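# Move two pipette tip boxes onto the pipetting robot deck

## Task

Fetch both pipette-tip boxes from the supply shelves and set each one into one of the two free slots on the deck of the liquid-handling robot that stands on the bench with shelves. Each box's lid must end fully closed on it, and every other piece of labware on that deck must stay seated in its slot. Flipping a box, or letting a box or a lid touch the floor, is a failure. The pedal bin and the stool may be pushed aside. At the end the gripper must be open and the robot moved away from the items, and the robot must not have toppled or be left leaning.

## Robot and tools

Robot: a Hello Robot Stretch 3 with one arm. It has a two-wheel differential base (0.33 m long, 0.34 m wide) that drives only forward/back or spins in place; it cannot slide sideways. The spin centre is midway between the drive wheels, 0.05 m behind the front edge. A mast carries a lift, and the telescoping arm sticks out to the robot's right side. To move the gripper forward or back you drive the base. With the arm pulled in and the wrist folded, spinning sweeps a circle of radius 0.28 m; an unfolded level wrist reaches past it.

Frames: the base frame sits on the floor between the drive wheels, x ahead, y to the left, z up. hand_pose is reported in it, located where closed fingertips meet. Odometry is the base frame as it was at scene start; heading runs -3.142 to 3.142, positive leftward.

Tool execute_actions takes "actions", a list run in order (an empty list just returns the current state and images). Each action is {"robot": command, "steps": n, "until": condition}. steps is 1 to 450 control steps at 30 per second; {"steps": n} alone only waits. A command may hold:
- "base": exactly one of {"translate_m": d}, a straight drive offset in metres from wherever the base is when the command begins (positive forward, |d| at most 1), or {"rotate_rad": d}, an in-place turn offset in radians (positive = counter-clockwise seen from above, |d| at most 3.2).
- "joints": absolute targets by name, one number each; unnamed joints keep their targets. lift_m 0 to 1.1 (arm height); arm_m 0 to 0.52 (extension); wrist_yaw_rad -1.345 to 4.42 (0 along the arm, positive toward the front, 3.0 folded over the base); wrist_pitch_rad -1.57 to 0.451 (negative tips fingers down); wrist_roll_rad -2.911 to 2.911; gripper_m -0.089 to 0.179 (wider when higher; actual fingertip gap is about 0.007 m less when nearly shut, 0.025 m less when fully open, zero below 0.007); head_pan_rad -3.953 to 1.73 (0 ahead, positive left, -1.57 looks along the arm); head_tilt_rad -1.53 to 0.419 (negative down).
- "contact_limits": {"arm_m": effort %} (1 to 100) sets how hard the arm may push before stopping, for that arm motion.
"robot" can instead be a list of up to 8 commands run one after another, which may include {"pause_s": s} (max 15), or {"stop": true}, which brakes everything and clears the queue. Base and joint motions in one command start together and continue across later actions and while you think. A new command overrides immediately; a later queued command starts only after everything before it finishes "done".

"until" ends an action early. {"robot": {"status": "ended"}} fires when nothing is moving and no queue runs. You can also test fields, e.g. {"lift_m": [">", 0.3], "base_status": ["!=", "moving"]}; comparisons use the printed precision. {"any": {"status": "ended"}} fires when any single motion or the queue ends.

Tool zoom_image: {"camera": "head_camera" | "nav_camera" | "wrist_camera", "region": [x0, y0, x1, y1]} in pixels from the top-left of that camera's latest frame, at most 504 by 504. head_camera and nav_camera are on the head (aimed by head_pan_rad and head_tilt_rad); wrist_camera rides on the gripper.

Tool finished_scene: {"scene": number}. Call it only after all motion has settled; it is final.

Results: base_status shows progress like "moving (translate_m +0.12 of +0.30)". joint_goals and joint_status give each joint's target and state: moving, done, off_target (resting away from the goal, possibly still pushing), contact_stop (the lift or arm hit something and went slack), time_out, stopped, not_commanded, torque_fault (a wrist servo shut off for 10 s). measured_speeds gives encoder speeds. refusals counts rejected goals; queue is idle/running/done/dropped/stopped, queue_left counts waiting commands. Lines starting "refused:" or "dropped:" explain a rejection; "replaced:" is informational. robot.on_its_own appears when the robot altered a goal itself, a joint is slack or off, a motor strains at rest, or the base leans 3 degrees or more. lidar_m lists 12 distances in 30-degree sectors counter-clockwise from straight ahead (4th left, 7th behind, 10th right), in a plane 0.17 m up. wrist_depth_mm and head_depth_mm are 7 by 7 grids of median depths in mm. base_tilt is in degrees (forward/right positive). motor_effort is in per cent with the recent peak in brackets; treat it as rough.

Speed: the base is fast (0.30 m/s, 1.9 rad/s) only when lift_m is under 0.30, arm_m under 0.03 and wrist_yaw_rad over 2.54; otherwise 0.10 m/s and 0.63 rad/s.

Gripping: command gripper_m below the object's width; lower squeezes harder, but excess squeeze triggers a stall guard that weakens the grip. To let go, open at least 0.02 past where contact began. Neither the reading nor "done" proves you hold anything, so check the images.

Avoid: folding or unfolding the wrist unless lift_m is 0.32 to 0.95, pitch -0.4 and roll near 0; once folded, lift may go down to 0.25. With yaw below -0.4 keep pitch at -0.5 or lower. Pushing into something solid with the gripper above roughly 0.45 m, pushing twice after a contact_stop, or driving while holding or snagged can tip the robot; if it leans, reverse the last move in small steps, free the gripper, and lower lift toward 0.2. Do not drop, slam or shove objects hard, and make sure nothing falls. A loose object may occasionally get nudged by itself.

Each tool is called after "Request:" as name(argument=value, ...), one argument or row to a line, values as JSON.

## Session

Request:
execute_actions(
  actions=[
    {"robot":{"joints":{"head_tilt_rad":-0.4}},"steps":450,"until":{"robot":{"status":"ended"}}},
  ],
)

Scene clock: 0.80 s.
robot.base_odometry: x=+0.000 y=+0.000 heading=+0.000 (m, m, rad; robot's odometry frame)
robot.turned_by_wheels: +0.000 (rad since the last result)
robot.turned_by_imu: +0.000 (rad since the last result)
robot.base_tilt: forward=+1.2 right=-1.2 (deg)
robot.lidar_m: 1.38 1.45 2.15 2.01 2.41 1.31 1.35 1.37 1.72 1.76 1.66 1.42
robot.head_depth_mm: 1623 1792 1917 2097 2177 1677 1346 / 1385 1742 1422 1446 1595 1674 1358 / 1388 1757 1425 1446 1596 1679 1357 / 1386 1789 1524 1450 1589 1674 1363 / 1398 1799 1629 1456 1600 1687 1357 / 1396 1798 1578 1456 1605 1677 1365 / 1410 1813 1656 1453 1603 1694 1366
robot.base_status: not_commanded
robot.joint_positions: lift_m=+0.460 arm_m=+0.000 wrist_yaw_rad=+3.086 wrist_pitch_rad=-0.505 wrist_roll_rad=-0.001 gripper_m=+0.037 head_pan_rad=-0.001 head_tilt_rad=-0.395
robot.joint_goals: lift_m=+0.460 arm_m=+0.000 wrist_yaw_rad=+3.086 wrist_pitch_rad=-0.505 wrist_roll_rad=-0.001 gripper_m=+0.037 head_pan_rad=-0.001 head_tilt_rad=-0.400
robot.joint_status: lift_m=not_commanded arm_m=not_commanded wrist_yaw_rad=not_commanded wrist_pitch_rad=not_commanded wrist_roll_rad=not_commanded gripper_m=not_commanded head_pan_rad=not_commanded head_tilt_rad=done
robot.measured_speeds: translate_m=+0.000 rotate_rad=+0.000 lift_m=+0.000 arm_m=+0.000 wrist_yaw_rad=+0.000 wrist_pitch_rad=+0.000 wrist_roll_rad=+0.000 head_pan_rad=+0.000 head_tilt_rad=+0.000
robot: refusals=0 queue=done queue_left=0
robot.motor_effort: left_wheel=+0(0) right_wheel=-1(1) lift_m=+31(30) arm_m=+0(0) wrist_yaw_rad=+1(1) wrist_pitch_rad=+4(4) wrist_roll_rad=+1(0) gripper_m=-1(0) head_pan_rad=+0(0) head_tilt_rad=-3(27) (%)
robot.hand_pose: x=-0.0094 y=+0.0678 z=+0.4541 quat_wxyz=(+0.196, +0.689, +0.158, +0.680) (m; robot's base frame)
robot.wrist_depth_mm: - - - - - - - / - - - - - - - / - - - - - - - / 868 873 - 908 903 905 930 / 729 742 - 742 756 771 770 / 637 642 - 647 643 666 660 / 568 568 - 608 568 577 582
pictures: head_camera (sideways: a quarter turn clockwise sets it upright), nav_camera (sideways: a quarter turn counterclockwise sets it upright), wrist_camera
Images, in order (width x height): head_camera 896x504, nav_camera 672x504, wrist_camera 644x364.

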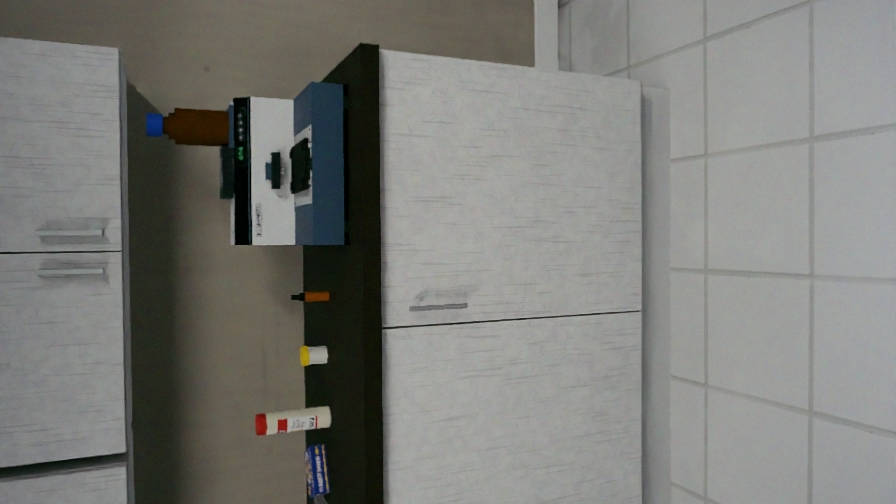

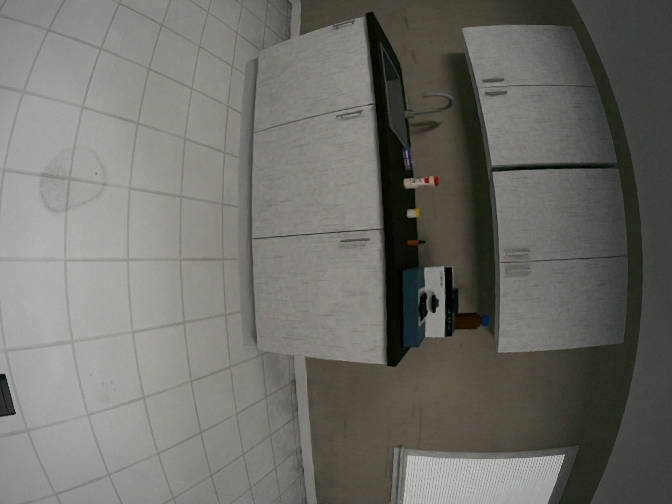

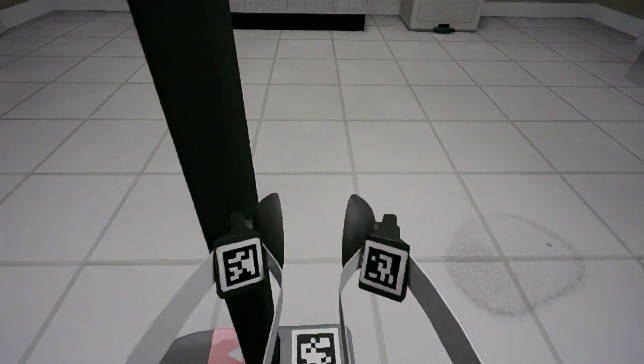

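Request:
execute_actions(
  actions=[
    {"robot":{"joints":{"head_pan_rad":-1.57,"wrist_pitch_rad":-0.4,"lift_m":0.28}},"steps":450,"until":{"robot":{"status":"ended"}}},
  ],
)

Request:
execute_actions(
  actions=[
    {"robot":{"joints":{"head_pan_rad":-3.14}},"steps":450,"until":{"robot":{"status":"ended"}}},
  ],
)

Scene clock: 8.37 s.
robot.base_odometry: x=+0.000 y=+0.000 heading=+0.000 (m, m, rad; robot's odometry frame)
robot.turned_by_wheels: +0.000 (rad since the last result)
robot.turned_by_imu: +0.000 (rad since the last result)
robot.base_tilt: forward=+1.2 right=-1.2 (deg)
robot.lidar_m: 1.38 1.44 2.15 2.02 2.40 1.31 1.36 1.38 1.72 1.76 1.66 1.42
robot.head_depth_mm: 1920 2004 2055 2378 2158 1671 1344 / 1914 1996 2170 2402 2181 1664 1352 / 1944 2018 2140 2255 2159 1669 1350 / 1930 2010 2134 1919 2095 1681 1355 / 1930 1640 1756 2422 2188 1685 1359 / 1927 2070 2193 2417 2194 1685 1357 / 1935 2067 2236 1671 2032 1693 1363
robot.base_status: not_commanded
robot.joint_positions: lift_m=+0.281 arm_m=+0.000 wrist_yaw_rad=+3.086 wrist_pitch_rad=-0.420 wrist_roll_rad=-0.001 gripper_m=+0.037 head_pan_rad=-1.563 head_tilt_rad=-0.395
robot.joint_goals: lift_m=+0.280 arm_m=+0.000 wrist_yaw_rad=+3.086 wrist_pitch_rad=-0.400 wrist_roll_rad=-0.001 gripper_m=+0.037 head_pan_rad=-1.570 head_tilt_rad=-0.400
robot.joint_status: lift_m=done arm_m=not_commanded wrist_yaw_rad=not_commanded wrist_pitch_rad=done wrist_roll_rad=not_commanded gripper_m=not_commanded head_pan_rad=done head_tilt_rad=done
robot.measured_speeds: translate_m=+0.000 rotate_rad=+0.000 lift_m=+0.000 arm_m=+0.000 wrist_yaw_rad=+0.000 wrist_pitch_rad=+0.000 wrist_roll_rad=+0.000 head_pan_rad=+0.000 head_tilt_rad=+0.000
robot: refusals=0 queue=done queue_left=0
robot.motor_effort: left_wheel=+0(0) right_wheel=-2(1) lift_m=+18(30) arm_m=+0(0) wrist_yaw_rad=+0(0) wrist_pitch_rad=+6(9) wrist_roll_rad=+1(1) gripper_m=+0(2) head_pan_rad=-4(51) head_tilt_rad=-3(3) (%)
robot.hand_pose: x=-0.0087 y=+0.0793 z=+0.2928 quat_wxyz=(+0.167, +0.695, +0.128, +0.688) (m; robot's base frame)
robot.wrist_depth_mm: - - - - - - - / - - - - - - - / 879 885 934 900 895 911 924 / 669 677 713 707 704 726 721 / 566 577 - 572 593 574 593 / 482 494 - - 466 504 495 / - - - - 425 437 434
pictures: head_camera (sideways: a quarter turn clockwise sets it upright), nav_camera (sideways: a quarter turn counterclockwise sets it upright), wrist_camera
Images, in order (width x height): head_camera 896x504, nav_camera 672x504, wrist_camera 644x364.

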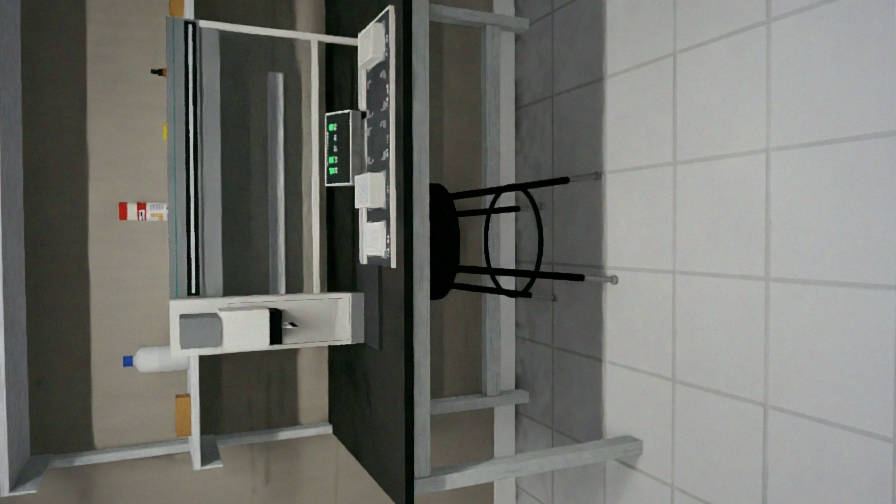

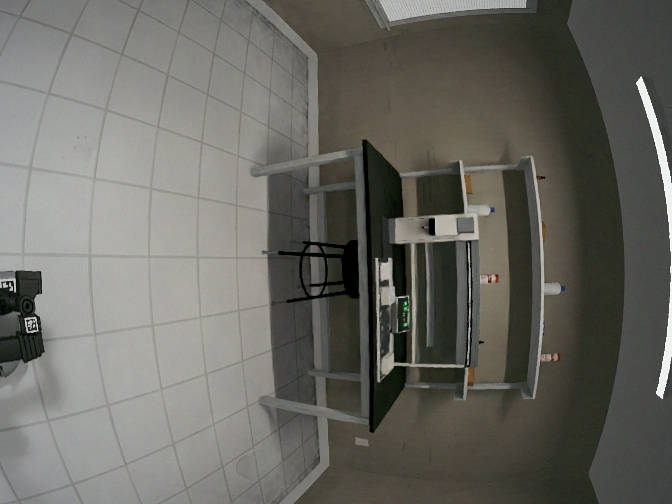

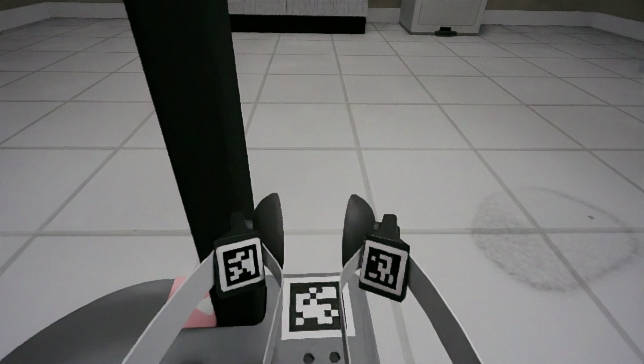

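Scene clock: 9.63 s.
robot.base_odometry: x=+0.000 y=+0.000 heading=+0.000 (m, m, rad; robot's odometry frame)
robot.turned_by_wheels: +0.000 (rad since the last result)
robot.turned_by_imu: +0.000 (rad since the last result)
robot.base_tilt: forward=+1.1 right=-1.2 (deg)
robot.lidar_m: 1.38 1.45 2.15 2.01 2.40 1.32 1.36 1.38 1.72 1.76 1.66 1.42
robot.head_depth_mm: 1113 1552 1693 1860 1996 1667 1344 / 1312 1475 1359 1510 1531 1610 1350 / 1421 1558 1634 1771 1809 1628 1360 / 1405 1559 1643 1772 1885 1626 1352 / 1408 1552 1508 1763 1896 1638 1360 / 1418 1561 1644 1784 1831 1646 1366 / 1300 1508 1411 1492 1586 1642 1361
robot.base_status: not_commanded
robot.joint_positions: lift_m=+0.281 arm_m=+0.000 wrist_yaw_rad=+3.086 wrist_pitch_rad=-0.420 wrist_roll_rad=-0.001 gripper_m=+0.037 head_pan_rad=-3.133 head_tilt_rad=-0.395
robot.joint_goals: lift_m=+0.280 arm_m=+0.000 wrist_yaw_rad=+3.086 wrist_pitch_rad=-0.400 wrist_roll_rad=-0.001 gripper_m=+0.037 head_pan_rad=-3.140 head_tilt_rad=-0.400
robot.joint_status: lift_m=done arm_m=not_commanded wrist_yaw_rad=not_commanded wrist_pitch_rad=done wrist_roll_rad=not_commanded gripper_m=not_commanded head_pan_rad=done head_tilt_rad=done
robot.measured_speeds: translate_m=+0.000 rotate_rad=+0.000 lift_m=+0.000 arm_m=+0.000 wrist_yaw_rad=+0.000 wrist_pitch_rad=+0.000 wrist_roll_rad=+0.000 head_pan_rad=+0.000 head_tilt_rad=+0.000
robot: refusals=0 queue=done queue_left=0
robot.motor_effort: left_wheel=+0(1) right_wheel=-1(1) lift_m=+18(17) arm_m=+0(0) wrist_yaw_rad=+1(0) wrist_pitch_rad=+6(6) wrist_roll_rad=+1(1) gripper_m=-1(0) head_pan_rad=-4(49) head_tilt_rad=-3(3) (%)
robot.hand_pose: x=-0.0087 y=+0.0793 z=+0.2928 quat_wxyz=(+0.167, +0.695, +0.128, +0.688) (m; robot's base frame)
robot.wrist_depth_mm: - - - - - - - / - - - - - - - / 877 890 950 877 936 924 931 / 679 695 701 708 709 728 718 / 575 567 - 575 584 585 607 / 480 499 - - 482 496 499 / - - - - 426 426 436
pictures: head_camera (sideways: a quarter turn clockwise sets it upright), nav_camera (sideways: a quarter turn counterclockwise sets it upright), wrist_camera
Images, in order (width x height): head_camera 896x504, nav_camera 672x504, wrist_camera 644x364.

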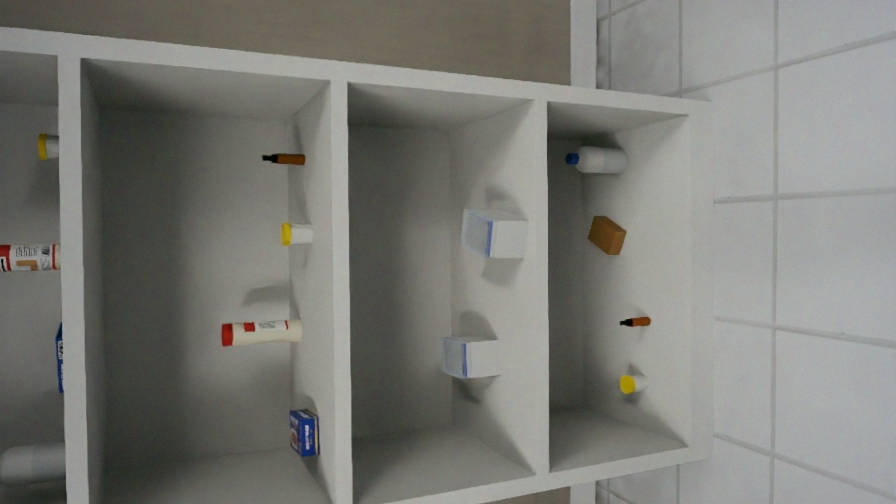

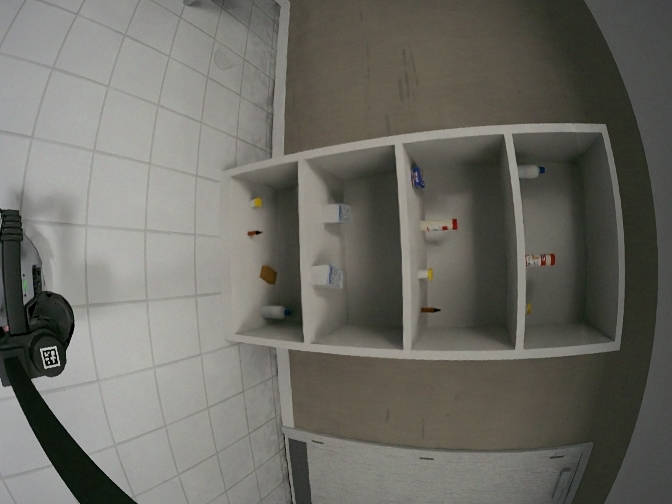

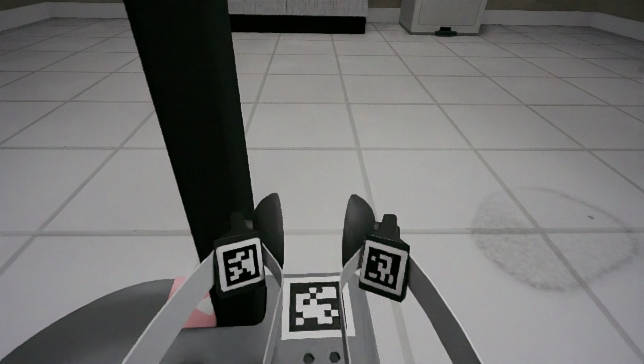

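Request:
execute_actions(
  actions=[
    {"robot":[{"base":{"translate_m":-0.68},"joints":{"head_pan_rad":-1.57,"head_tilt_rad":-0.9}},{"base":{"rotate_rad":-1.588}},{"joints":{"lift_m":0.42}},{"joints":{"wrist_yaw_rad":-0.25,"gripper_m":0.16}},{"joints":{"wrist_pitch_rad":0.2,"arm_m":0.08},"base":{"translate_m":0.04}}],"steps":450,"until":{"robot":{"status":"ended"}}},
    {"steps":300,"until":{"robot":{"status":"ended"}}},
  ],
)

Scene clock: 30.83 s.
robot.base_odometry: x=-0.681 y=-0.040 heading=-1.588 (m, m, rad; robot's odometry frame)
robot.turned_by_wheels: -1.588 (rad since the last result)
robot.turned_by_imu: -1.567 (rad since the last result)
robot.base_tilt: forward=+1.2 right=-1.2 (deg)
robot.lidar_m: 1.47 1.81 2.76 2.06 2.15 2.14 2.08 1.52 0.70 1.05 0.75 1.59
robot.head_depth_mm: 666 949 1049 975 1320 1227 1100 / 665 1092 1105 977 1337 1238 1118 / 640 1088 1101 944 1333 - - / 668 1087 1102 957 1341 1236 1125 / 667 1087 1103 979 1337 1231 1103 / 669 1088 1010 982 1337 1234 1106 / 669 1078 1104 977 1318 1232 1104
robot.base_status: done (translate_m +0.0400 of +0.0400)
robot.joint_positions: lift_m=+0.419 arm_m=+0.080 wrist_yaw_rad=-0.249 wrist_pitch_rad=+0.177 wrist_roll_rad=-0.001 gripper_m=+0.160 head_pan_rad=-1.577 head_tilt_rad=-0.889
robot.joint_goals: lift_m=+0.420 arm_m=+0.080 wrist_yaw_rad=-0.250 wrist_pitch_rad=+0.200 wrist_roll_rad=-0.001 gripper_m=+0.160 head_pan_rad=-1.570 head_tilt_rad=-0.900
robot.joint_status: lift_m=done arm_m=done wrist_yaw_rad=done wrist_pitch_rad=done wrist_roll_rad=not_commanded gripper_m=done head_pan_rad=done head_tilt_rad=done
robot.measured_speeds: translate_m=+0.000 rotate_rad=+0.000 lift_m=+0.000 arm_m=+0.000 wrist_yaw_rad=+0.000 wrist_pitch_rad=+0.000 wrist_roll_rad=+0.000 head_pan_rad=+0.000 head_tilt_rad=+0.000
robot: refusals=0 queue=done queue_left=0
robot.motor_effort: left_wheel=+3(16) right_wheel=-3(7) lift_m=+42(44) arm_m=+3(3) wrist_yaw_rad=+0(0) wrist_pitch_rad=+7(7) wrist_roll_rad=+1(0) gripper_m=+0(82) head_pan_rad=+3(50) head_tilt_rad=-6(30) (%)
robot.hand_pose: x=-0.0846 y=-0.4732 z=+0.5796 quat_wxyz=(+0.707, -0.149, -0.690, -0.026) (m; robot's base frame)
robot.wrist_depth_mm: 607 631 679 733 630 416 965 / 624 640 709 752 619 410 968 / 616 643 696 737 625 414 972 / 413 666 313 737 619 413 - / 377 499 313 372 446 373 - / - 260 280 292 319 - - / 622 662 713 769 622 408 -
pictures: head_camera (sideways: a quarter turn clockwise sets it upright), nav_camera (sideways: a quarter turn counterclockwise sets it upright), wrist_camera
Images, in order (width x height): head_camera 896x504, nav_camera 672x504, wrist_camera 644x364.

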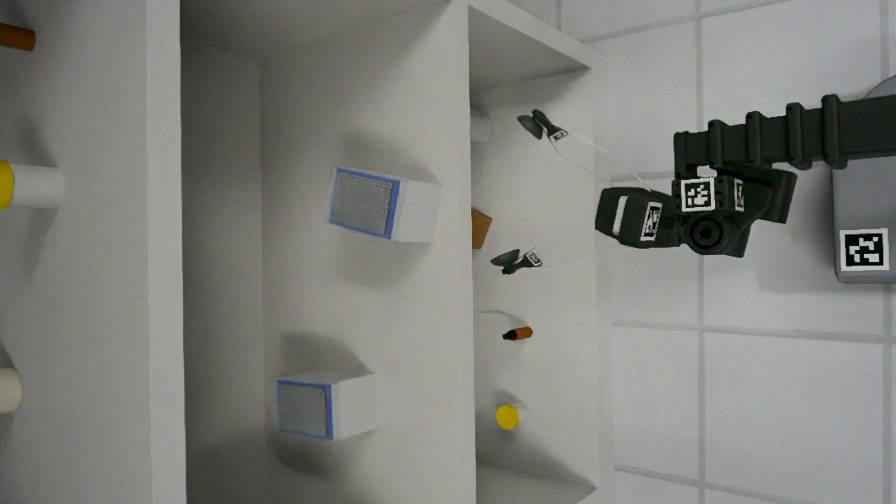

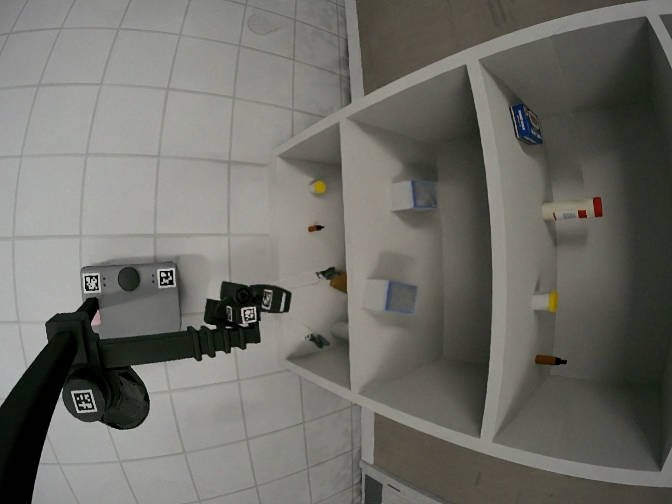

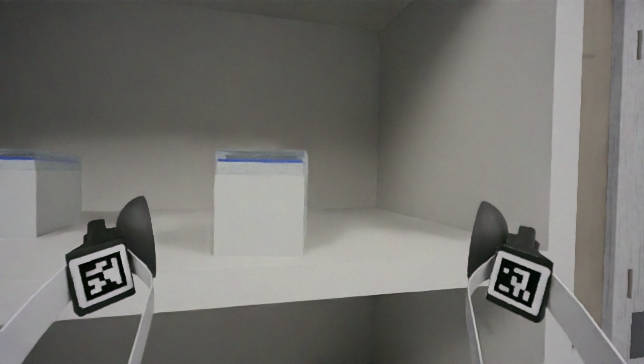

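Request:
execute_actions(
  actions=[
    {"robot":[{"base":{"translate_m":0.008},"joints":{"arm_m":0.255}}],"steps":450,"until":{"robot":{"status":"ended"}}},
  ],
)

Scene clock: 36.90 s.
robot.base_odometry: x=-0.681 y=-0.048 heading=-1.588 (m, m, rad; robot's odometry frame)
robot.turned_by_wheels: +0.000 (rad since the last result)
robot.turned_by_imu: +0.000 (rad since the last result)
robot.base_tilt: forward=+1.1 right=-1.2 (deg)
robot.lidar_m: 1.46 1.80 2.76 2.06 2.15 2.15 2.09 1.51 0.71 0.76 0.75 1.59
robot.head_depth_mm: 665 964 1049 972 1311 1227 1099 / 666 1090 1098 977 1332 1227 1117 / 641 1087 1102 940 - 1233 1138 / 666 1084 1100 960 1338 1229 1128 / 666 1082 1100 980 1341 1230 1098 / 668 1083 1011 979 1337 1229 1104 / 667 1078 1101 979 1323 1234 1100
robot.base_status: done (translate_m +0.0080 of +0.0080)
robot.joint_positions: lift_m=+0.419 arm_m=+0.255 wrist_yaw_rad=-0.249 wrist_pitch_rad=+0.178 wrist_roll_rad=-0.001 gripper_m=+0.160 head_pan_rad=-1.577 head_tilt_rad=-0.889
robot.joint_goals: lift_m=+0.420 arm_m=+0.255 wrist_yaw_rad=-0.250 wrist_pitch_rad=+0.200 wrist_roll_rad=-0.001 gripper_m=+0.160 head_pan_rad=-1.570 head_tilt_rad=-0.900
robot.joint_status: lift_m=done arm_m=done wrist_yaw_rad=done wrist_pitch_rad=done wrist_roll_rad=not_commanded gripper_m=done head_pan_rad=done head_tilt_rad=done
robot.measured_speeds: translate_m=+0.000 rotate_rad=+0.000 lift_m=+0.000 arm_m=+0.000 wrist_yaw_rad=+0.000 wrist_pitch_rad=+0.000 wrist_roll_rad=+0.000 head_pan_rad=+0.000 head_tilt_rad=+0.000
robot: refusals=0 queue=done queue_left=0
robot.motor_effort: left_wheel=+3(10) right_wheel=-4(4) lift_m=+42(42) arm_m=+4(5) wrist_yaw_rad=+0(0) wrist_pitch_rad=+7(7) wrist_roll_rad=+1(0) gripper_m=-1(2) head_pan_rad=+4(3) head_tilt_rad=-5(5) (%)
robot.hand_pose: x=-0.0847 y=-0.6481 z=+0.5799 quat_wxyz=(+0.707, -0.150, -0.690, -0.026) (m; robot's base frame)
robot.wrist_depth_mm: 464 496 530 564 597 428 316 / 466 494 537 566 585 422 320 / 468 500 519 555 608 431 316 / 471 498 147 147 529 423 316 / 406 482 146 147 330 386 319 / - 209 147 147 215 - 246 / 155 156 148 148 151 163 164
pictures: head_camera (sideways: a quarter turn clockwise sets it upright), nav_camera (sideways: a quarter turn counterclockwise sets it upright), wrist_camera
Images, in order (width x height): head_camera 896x504, nav_camera 672x504, wrist_camera 644x364.

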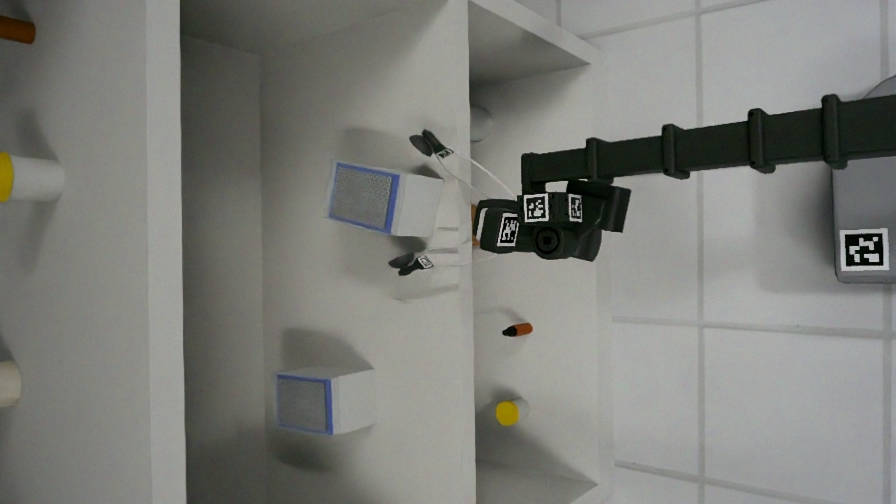

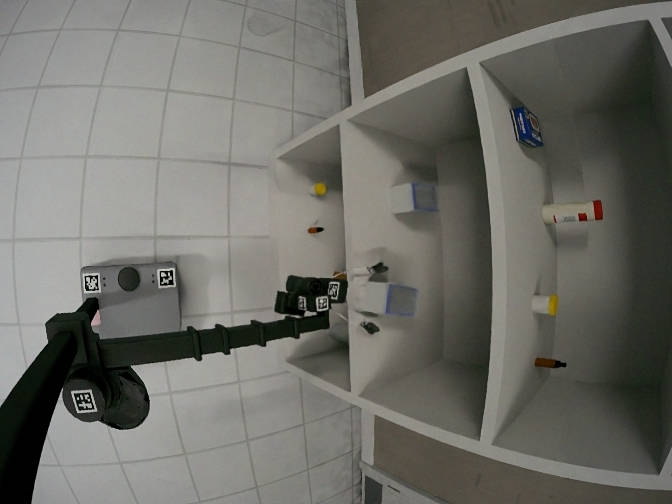

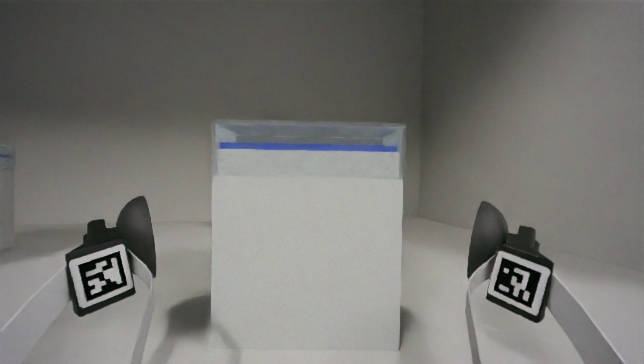

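Request:
execute_actions(
  actions=[
    {"robot":[{"joints":{"arm_m":0.272}},{"joints":{"gripper_m":0.09}},{"joints":{"gripper_m":0.028}},{"joints":{"lift_m":0.465}},{"joints":{"wrist_yaw_rad":0}}],"steps":450,"until":{"robot":{"status":"ended"}}},
    {"steps":20},
  ],
)

Scene clock: 55.47 s.
robot.base_odometry: x=-0.681 y=-0.048 heading=-1.588 (m, m, rad; robot's odometry frame)
robot.turned_by_wheels: +0.000 (rad since the last result)
robot.turned_by_imu: +0.000 (rad since the last result)
robot.base_tilt: forward=+1.2 right=-1.2 (deg)
robot.lidar_m: 1.46 1.80 2.76 2.06 2.15 2.16 2.09 1.52 0.70 0.76 0.75 1.59
robot.head_depth_mm: 666 966 1047 975 1317 1227 1096 / 665 1093 1101 979 1337 1244 - / 639 1090 1101 957 1320 1226 1131 / 666 1086 1104 937 1320 1234 1127 / 666 1082 1100 982 1338 1233 1105 / 668 1081 1008 977 1341 1231 1103 / 670 1080 1105 977 1316 1235 1105
robot.base_status: done (translate_m +0.0080 of +0.0080)
robot.joint_positions: lift_m=+0.464 arm_m=+0.272 wrist_yaw_rad=-0.002 wrist_pitch_rad=+0.159 wrist_roll_rad=-0.001 gripper_m=+0.035 head_pan_rad=-1.577 head_tilt_rad=-0.889
robot.joint_goals: lift_m=+0.465 arm_m=+0.272 wrist_yaw_rad=+0.000 wrist_pitch_rad=+0.200 wrist_roll_rad=-0.001 gripper_m=+0.034 head_pan_rad=-1.570 head_tilt_rad=-0.900
robot.joint_status: lift_m=done arm_m=done wrist_yaw_rad=done wrist_pitch_rad=done wrist_roll_rad=not_commanded gripper_m=done head_pan_rad=done head_tilt_rad=done
robot.measured_speeds: translate_m=+0.000 rotate_rad=+0.000 lift_m=+0.000 arm_m=+0.000 wrist_yaw_rad=+0.000 wrist_pitch_rad=+0.000 wrist_roll_rad=+0.000 head_pan_rad=+0.000 head_tilt_rad=+0.000
robot: refusals=0 queue=done queue_left=0
robot.on_its_own: gripper_m is held at +0.034, not at your +0.028, by its stall guard, which is not easing now
robot.motor_effort: left_wheel=+3(4) right_wheel=-3(3) lift_m=+44(45) arm_m=+4(4) wrist_yaw_rad=+2(3) wrist_pitch_rad=+13(13) wrist_roll_rad=+1(1) gripper_m=-20(98) head_pan_rad=+3(3) head_tilt_rad=-5(6) (%)
robot.hand_pose: x=-0.0218 y=-0.6734 z=+0.6198 quat_wxyz=(+0.706, -0.056, -0.704, +0.055) (m; robot's base frame)
robot.wrist_depth_mm: 527 525 523 518 518 522 430 / 520 523 528 522 528 537 422 / 527 524 526 525 531 534 424 / 538 525 147 146 535 541 421 / 257 330 137 138 139 537 429 / 258 290 131 132 132 349 350 / 240 229 126 126 129 239 239
pictures: head_camera (sideways: a quarter turn clockwise sets it upright), nav_camera (sideways: a quarter turn counterclockwise sets it upright), wrist_camera
Images, in order (width x height): head_camera 896x504, nav_camera 672x504, wrist_camera 644x364.

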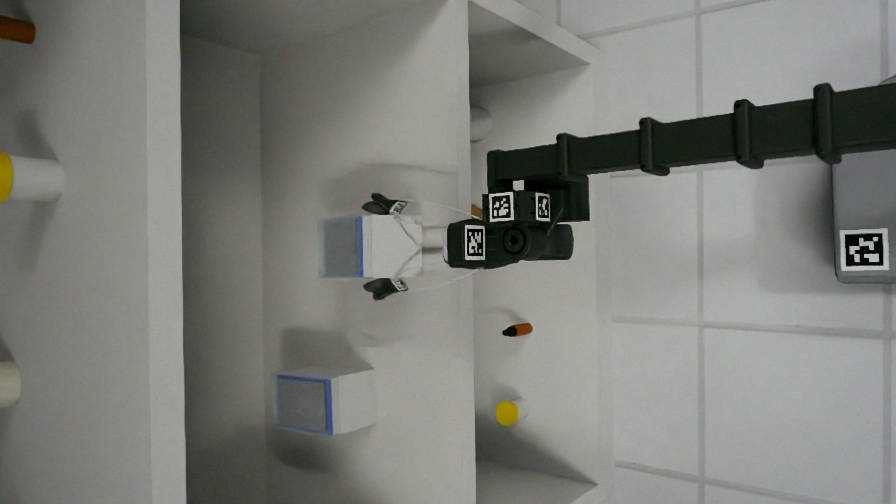

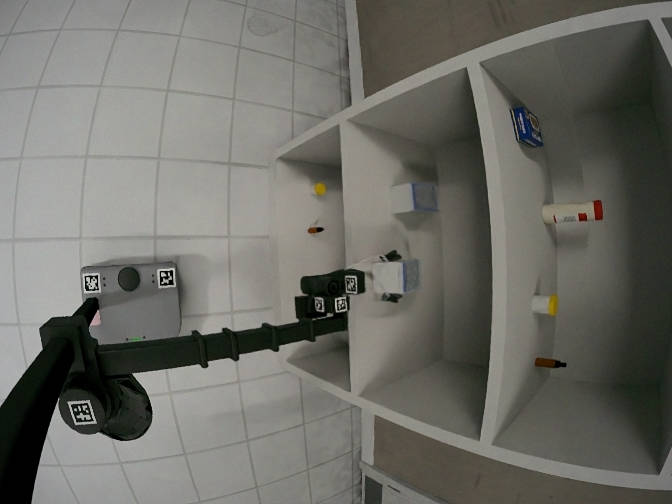

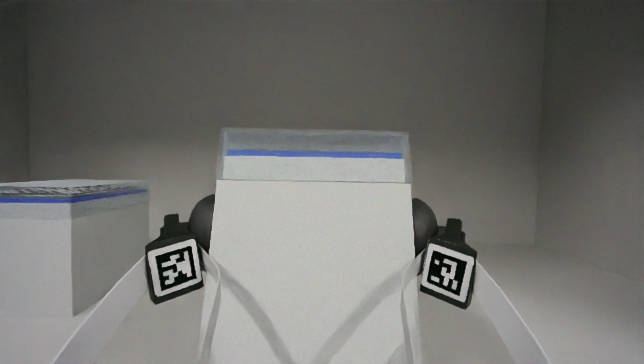

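Request:
execute_actions(
  actions=[
    {"robot":[{"joints":{"lift_m":0.422}},{"joints":{"gripper_m":0.16}},{"joints":{"arm_m":0.22}},{"joints":{"lift_m":0.516}},{"joints":{"wrist_pitch_rad":-0.2}},{"joints":{"arm_m":0.285}}],"steps":450,"until":{"robot":{"status":"ended"}}},
  ],
)

Scene clock: 68.13 s.
robot.base_odometry: x=-0.681 y=-0.048 heading=-1.588 (m, m, rad; robot's odometry frame)
robot.turned_by_wheels: +0.000 (rad since the last result)
robot.turned_by_imu: +0.000 (rad since the last result)
robot.base_tilt: forward=+1.1 right=-1.2 (deg)
robot.lidar_m: 1.46 1.80 2.76 2.06 2.15 2.15 2.09 1.52 0.70 0.76 0.75 1.59
robot.head_depth_mm: 666 967 1046 976 1319 1235 1097 / 665 1095 1099 977 1335 1247 - / 640 1088 1102 967 1317 1231 1132 / 665 1088 1100 935 1321 1234 1124 / 666 1085 1101 981 1331 1235 1103 / 668 1082 1012 980 1337 1232 1102 / 670 1077 1105 980 1319 1230 1100
robot.base_status: done (translate_m +0.0080 of +0.0080)
robot.joint_positions: lift_m=+0.515 arm_m=+0.285 wrist_yaw_rad=-0.001 wrist_pitch_rad=-0.215 wrist_roll_rad=-0.001 gripper_m=+0.160 head_pan_rad=-1.577 head_tilt_rad=-0.889
robot.joint_goals: lift_m=+0.516 arm_m=+0.285 wrist_yaw_rad=+0.000 wrist_pitch_rad=-0.200 wrist_roll_rad=-0.001 gripper_m=+0.160 head_pan_rad=-1.570 head_tilt_rad=-0.900
robot.joint_status: lift_m=done arm_m=done wrist_yaw_rad=done wrist_pitch_rad=done wrist_roll_rad=not_commanded gripper_m=done head_pan_rad=done head_tilt_rad=done
robot.measured_speeds: translate_m=+0.000 rotate_rad=+0.000 lift_m=+0.000 arm_m=+0.000 wrist_yaw_rad=+0.000 wrist_pitch_rad=+0.000 wrist_roll_rad=+0.000 head_pan_rad=+0.000 head_tilt_rad=+0.000
robot: refusals=0 queue=done queue_left=0
robot.motor_effort: left_wheel=+3(3) right_wheel=-3(3) lift_m=+42(43) arm_m=+4(3) wrist_yaw_rad=+2(2) wrist_pitch_rad=+5(13) wrist_roll_rad=+0(0) gripper_m=-1(82) head_pan_rad=+3(3) head_tilt_rad=-5(6) (%)
robot.hand_pose: x=-0.0217 y=-0.6748 z=+0.5759 quat_wxyz=(+0.704, +0.076, -0.702, -0.077) (m; robot's base frame)
robot.wrist_depth_mm: 460 464 460 458 457 455 422 / 302 484 491 488 496 487 425 / 240 357 413 151 479 511 423 / 257 309 124 123 127 346 349 / 241 257 131 129 133 267 257 / - 187 141 139 183 - 202 / 159 162 152 152 155 164 166
pictures: head_camera (sideways: a quarter turn clockwise sets it upright), nav_camera (sideways: a quarter turn counterclockwise sets it upright), wrist_camera
Images, in order (width x height): head_camera 896x504, nav_camera 672x504, wrist_camera 644x364.

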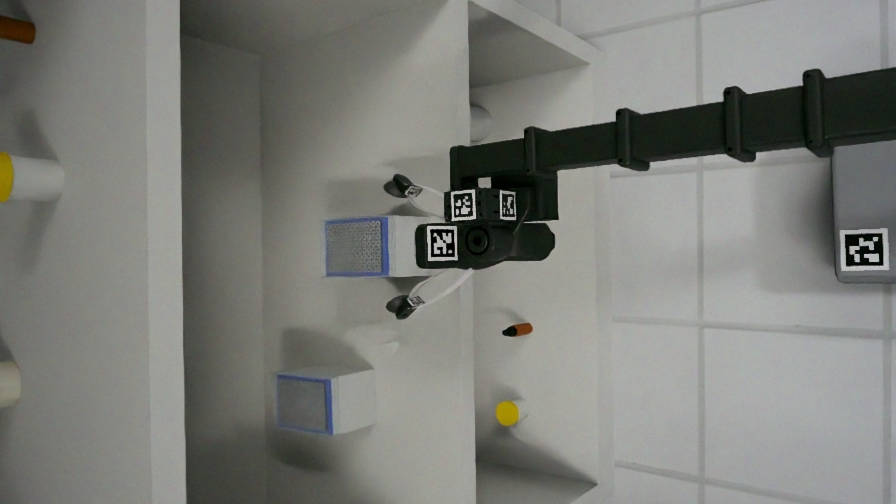

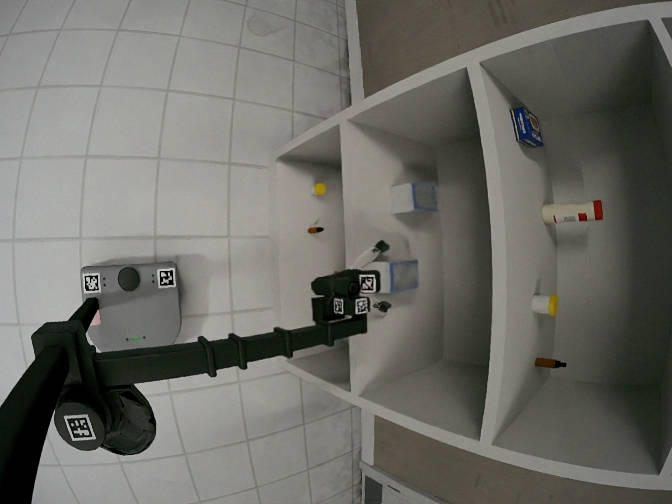

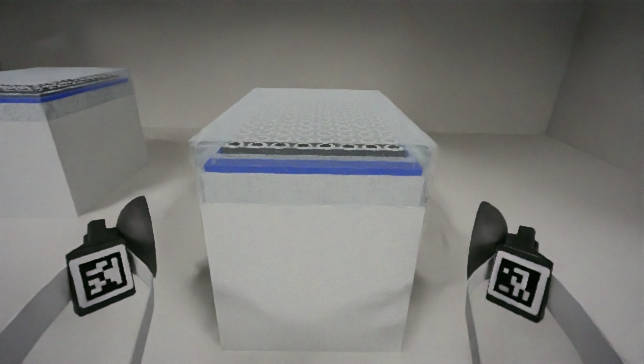

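Request:
execute_actions(
  actions=[
    {"robot":[{"joints":{"arm_m":0.29}},{"joints":{"gripper_m":0.09}},{"joints":{"gripper_m":0.028}},{"joints":{"wrist_pitch_rad":-0.1}},{"joints":{"wrist_pitch_rad":0.0}},{"joints":{"wrist_pitch_rad":0.1,"lift_m":0.49}},{"joints":{"wrist_pitch_rad":0.2}}],"steps":450,"until":{"robot":{"status":"ended"}}},
    {"steps":20},
  ],
)

Scene clock: 79.37 s.
robot.base_odometry: x=-0.681 y=-0.048 heading=-1.588 (m, m, rad; robot's odometry frame)
robot.turned_by_wheels: +0.000 (rad since the last result)
robot.turned_by_imu: +0.000 (rad since the last result)
robot.base_tilt: forward=+1.1 right=-1.2 (deg)
robot.lidar_m: 1.46 1.80 2.74 2.06 2.16 2.15 2.09 1.52 0.71 0.76 0.75 1.60
robot.head_depth_mm: 666 962 1050 977 1312 1224 1100 / 665 1095 1102 978 1336 1253 - / 641 1089 1101 978 1319 1235 1137 / 667 1088 1077 975 1331 1229 1128 / 669 1082 1102 978 1337 1225 1104 / 667 1077 1009 977 1338 1230 1104 / 669 1074 1107 981 1319 1229 1102
robot.base_status: done (translate_m +0.0080 of +0.0080)
robot.joint_positions: lift_m=+0.490 arm_m=+0.290 wrist_yaw_rad=-0.001 wrist_pitch_rad=+0.151 wrist_roll_rad=-0.001 gripper_m=+0.035 head_pan_rad=-1.577 head_tilt_rad=-0.889
robot.joint_goals: lift_m=+0.490 arm_m=+0.290 wrist_yaw_rad=+0.000 wrist_pitch_rad=+0.200 wrist_roll_rad=-0.001 gripper_m=+0.034 head_pan_rad=-1.570 head_tilt_rad=-0.900
robot.joint_status: lift_m=done arm_m=done wrist_yaw_rad=done wrist_pitch_rad=done wrist_roll_rad=not_commanded gripper_m=done head_pan_rad=done head_tilt_rad=done
robot.measured_speeds: translate_m=+0.000 rotate_rad=+0.000 lift_m=+0.000 arm_m=+0.000 wrist_yaw_rad=+0.000 wrist_pitch_rad=+0.000 wrist_roll_rad=+0.000 head_pan_rad=+0.000 head_tilt_rad=+0.000
robot: refusals=0 queue=done queue_left=0
robot.on_its_own: gripper_m is held at +0.034, not at your +0.028, by its stall guard, which is not easing now
robot.motor_effort: left_wheel=+3(3) right_wheel=-3(3) lift_m=+19(42) arm_m=+4(5) wrist_yaw_rad=+2(2) wrist_pitch_rad=+15(17) wrist_roll_rad=+0(1) gripper_m=-19(97) head_pan_rad=+3(3) head_tilt_rad=-5(5) (%)
robot.hand_pose: x=-0.0217 y=-0.6916 z=+0.6439 quat_wxyz=(+0.706, -0.053, -0.704, +0.053) (m; robot's base frame)
robot.wrist_depth_mm: 505 508 505 506 502 507 422 / 508 512 509 515 498 509 424 / 507 513 508 501 515 528 429 / 513 512 331 149 515 518 422 / 259 330 139 139 140 518 421 / 246 310 132 132 133 409 386 / 243 274 126 126 129 284 284
pictures: head_camera (sideways: a quarter turn clockwise sets it upright), nav_camera (sideways: a quarter turn counterclockwise sets it upright), wrist_camera
Images, in order (width x height): head_camera 896x504, nav_camera 672x504, wrist_camera 644x364.

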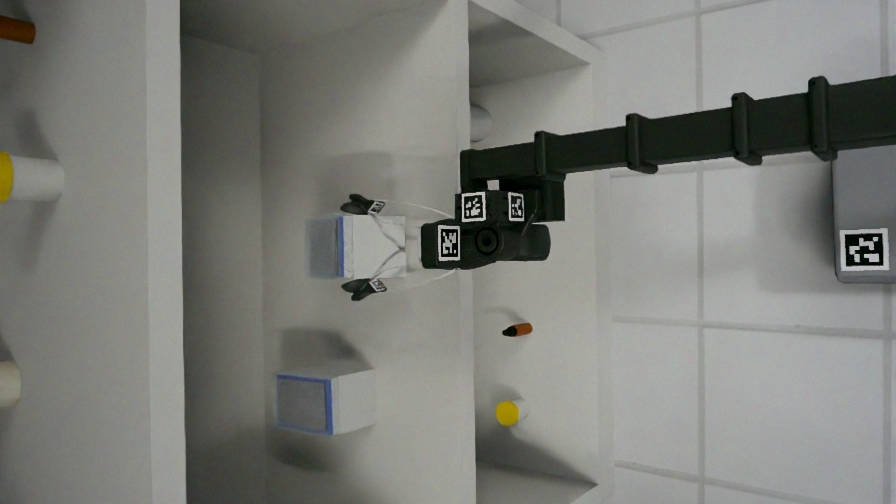

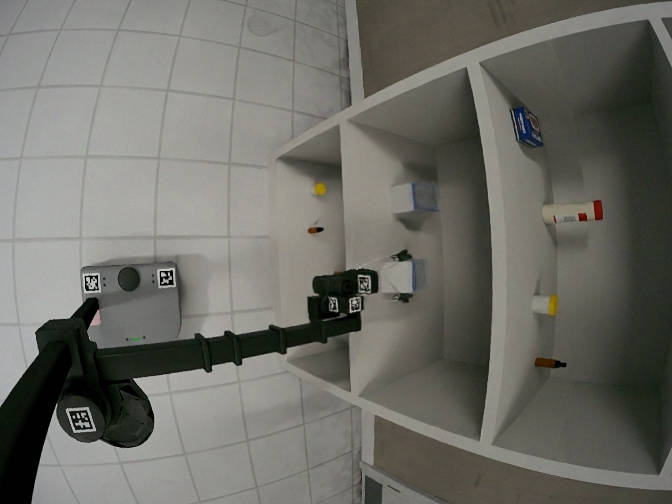

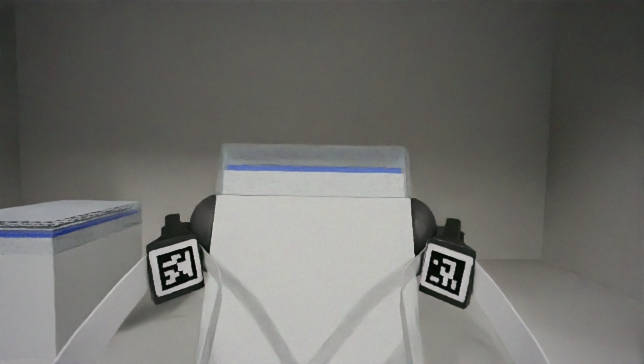

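Request:
execute_actions(
  actions=[
    {"robot":[{"joints":{"wrist_pitch_rad":0.3,"lift_m":0.465}},{"joints":{"wrist_pitch_rad":0.4,"lift_m":0.44}},{"joints":{"lift_m":0.455,"arm_m":0.27}}],"steps":450,"until":{"robot":{"status":"ended"}}},
    {"steps":30},
  ],
)

Scene clock: 88.03 s.
robot.base_odometry: x=-0.681 y=-0.048 heading=-1.588 (m, m, rad; robot's odometry frame)
robot.turned_by_wheels: +0.000 (rad since the last result)
robot.turned_by_imu: +0.000 (rad since the last result)
robot.base_tilt: forward=+1.2 right=-1.2 (deg)
robot.lidar_m: 1.46 1.80 2.76 2.06 2.15 2.15 2.09 1.51 0.70 0.76 0.75 1.60
robot.head_depth_mm: 666 966 1044 977 1317 1232 1099 / 666 1091 1100 976 1341 1233 1117 / 638 1088 1098 968 1327 1226 1137 / 664 1089 1062 937 1318 1229 1124 / 667 1082 1103 977 1330 1231 1101 / 667 1081 1011 978 1338 1228 1104 / 668 1080 1109 978 1320 1240 1099
robot.base_status: done (translate_m +0.0080 of +0.0080)
robot.joint_positions: lift_m=+0.454 arm_m=+0.270 wrist_yaw_rad=-0.001 wrist_pitch_rad=+0.353 wrist_roll_rad=-0.001 gripper_m=+0.035 head_pan_rad=-1.577 head_tilt_rad=-0.889
robot.joint_goals: lift_m=+0.455 arm_m=+0.270 wrist_yaw_rad=+0.000 wrist_pitch_rad=+0.400 wrist_roll_rad=-0.001 gripper_m=+0.034 head_pan_rad=-1.570 head_tilt_rad=-0.900
robot.joint_status: lift_m=done arm_m=done wrist_yaw_rad=done wrist_pitch_rad=done wrist_roll_rad=not_commanded gripper_m=done head_pan_rad=done head_tilt_rad=done
robot.measured_speeds: translate_m=+0.000 rotate_rad=+0.000 lift_m=+0.000 arm_m=+0.000 wrist_yaw_rad=+0.000 wrist_pitch_rad=+0.000 wrist_roll_rad=+0.000 head_pan_rad=+0.000 head_tilt_rad=+0.000
robot: refusals=0 queue=done queue_left=0
robot.on_its_own: gripper_m is held at +0.034, not at your +0.028, by its stall guard, which is not easing now
robot.motor_effort: left_wheel=+3(3) right_wheel=-3(4) lift_m=+43(45) arm_m=-3(3) wrist_yaw_rad=+1(2) wrist_pitch_rad=+15(17) wrist_roll_rad=+1(0) gripper_m=-19(19) head_pan_rad=+3(4) head_tilt_rad=-5(5) (%)
robot.hand_pose: x=-0.0216 y=-0.6641 z=+0.6591 quat_wxyz=(+0.697, -0.124, -0.695, +0.124) (m; robot's base frame)
robot.wrist_depth_mm: 489 480 480 472 471 464 429 / 561 577 576 580 575 577 424 / 557 554 563 571 565 557 420 / 545 552 349 150 561 554 423 / 536 550 139 139 140 549 422 / 259 315 131 132 133 531 416 / 252 352 125 125 129 408 380
pictures: head_camera (sideways: a quarter turn clockwise sets it upright), nav_camera (sideways: a quarter turn counterclockwise sets it upright), wrist_camera
Images, in order (width x height): head_camera 896x504, nav_camera 672x504, wrist_camera 644x364.

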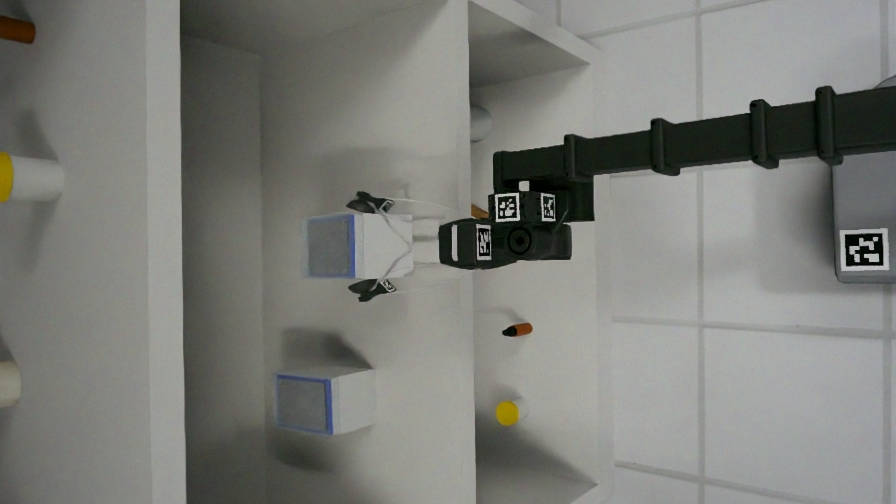

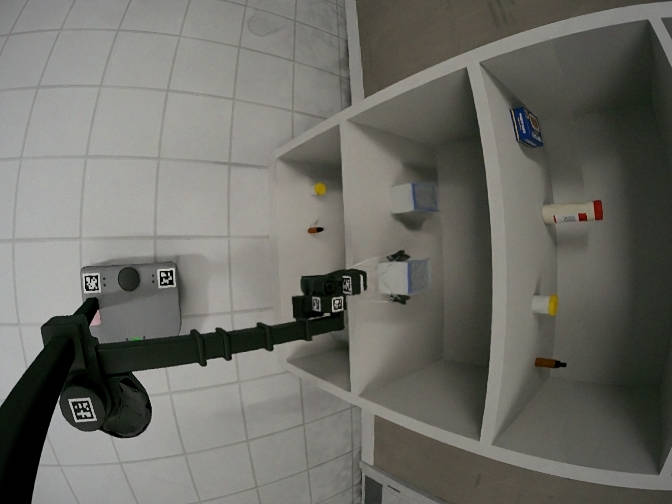

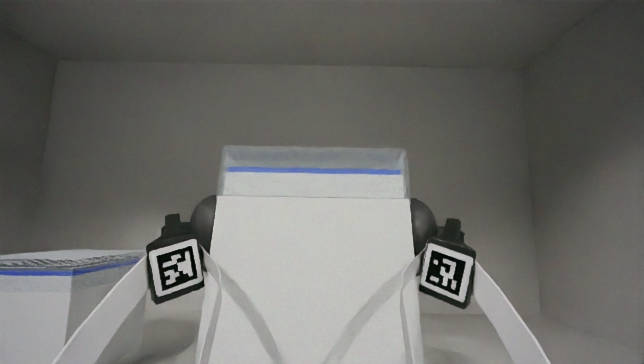

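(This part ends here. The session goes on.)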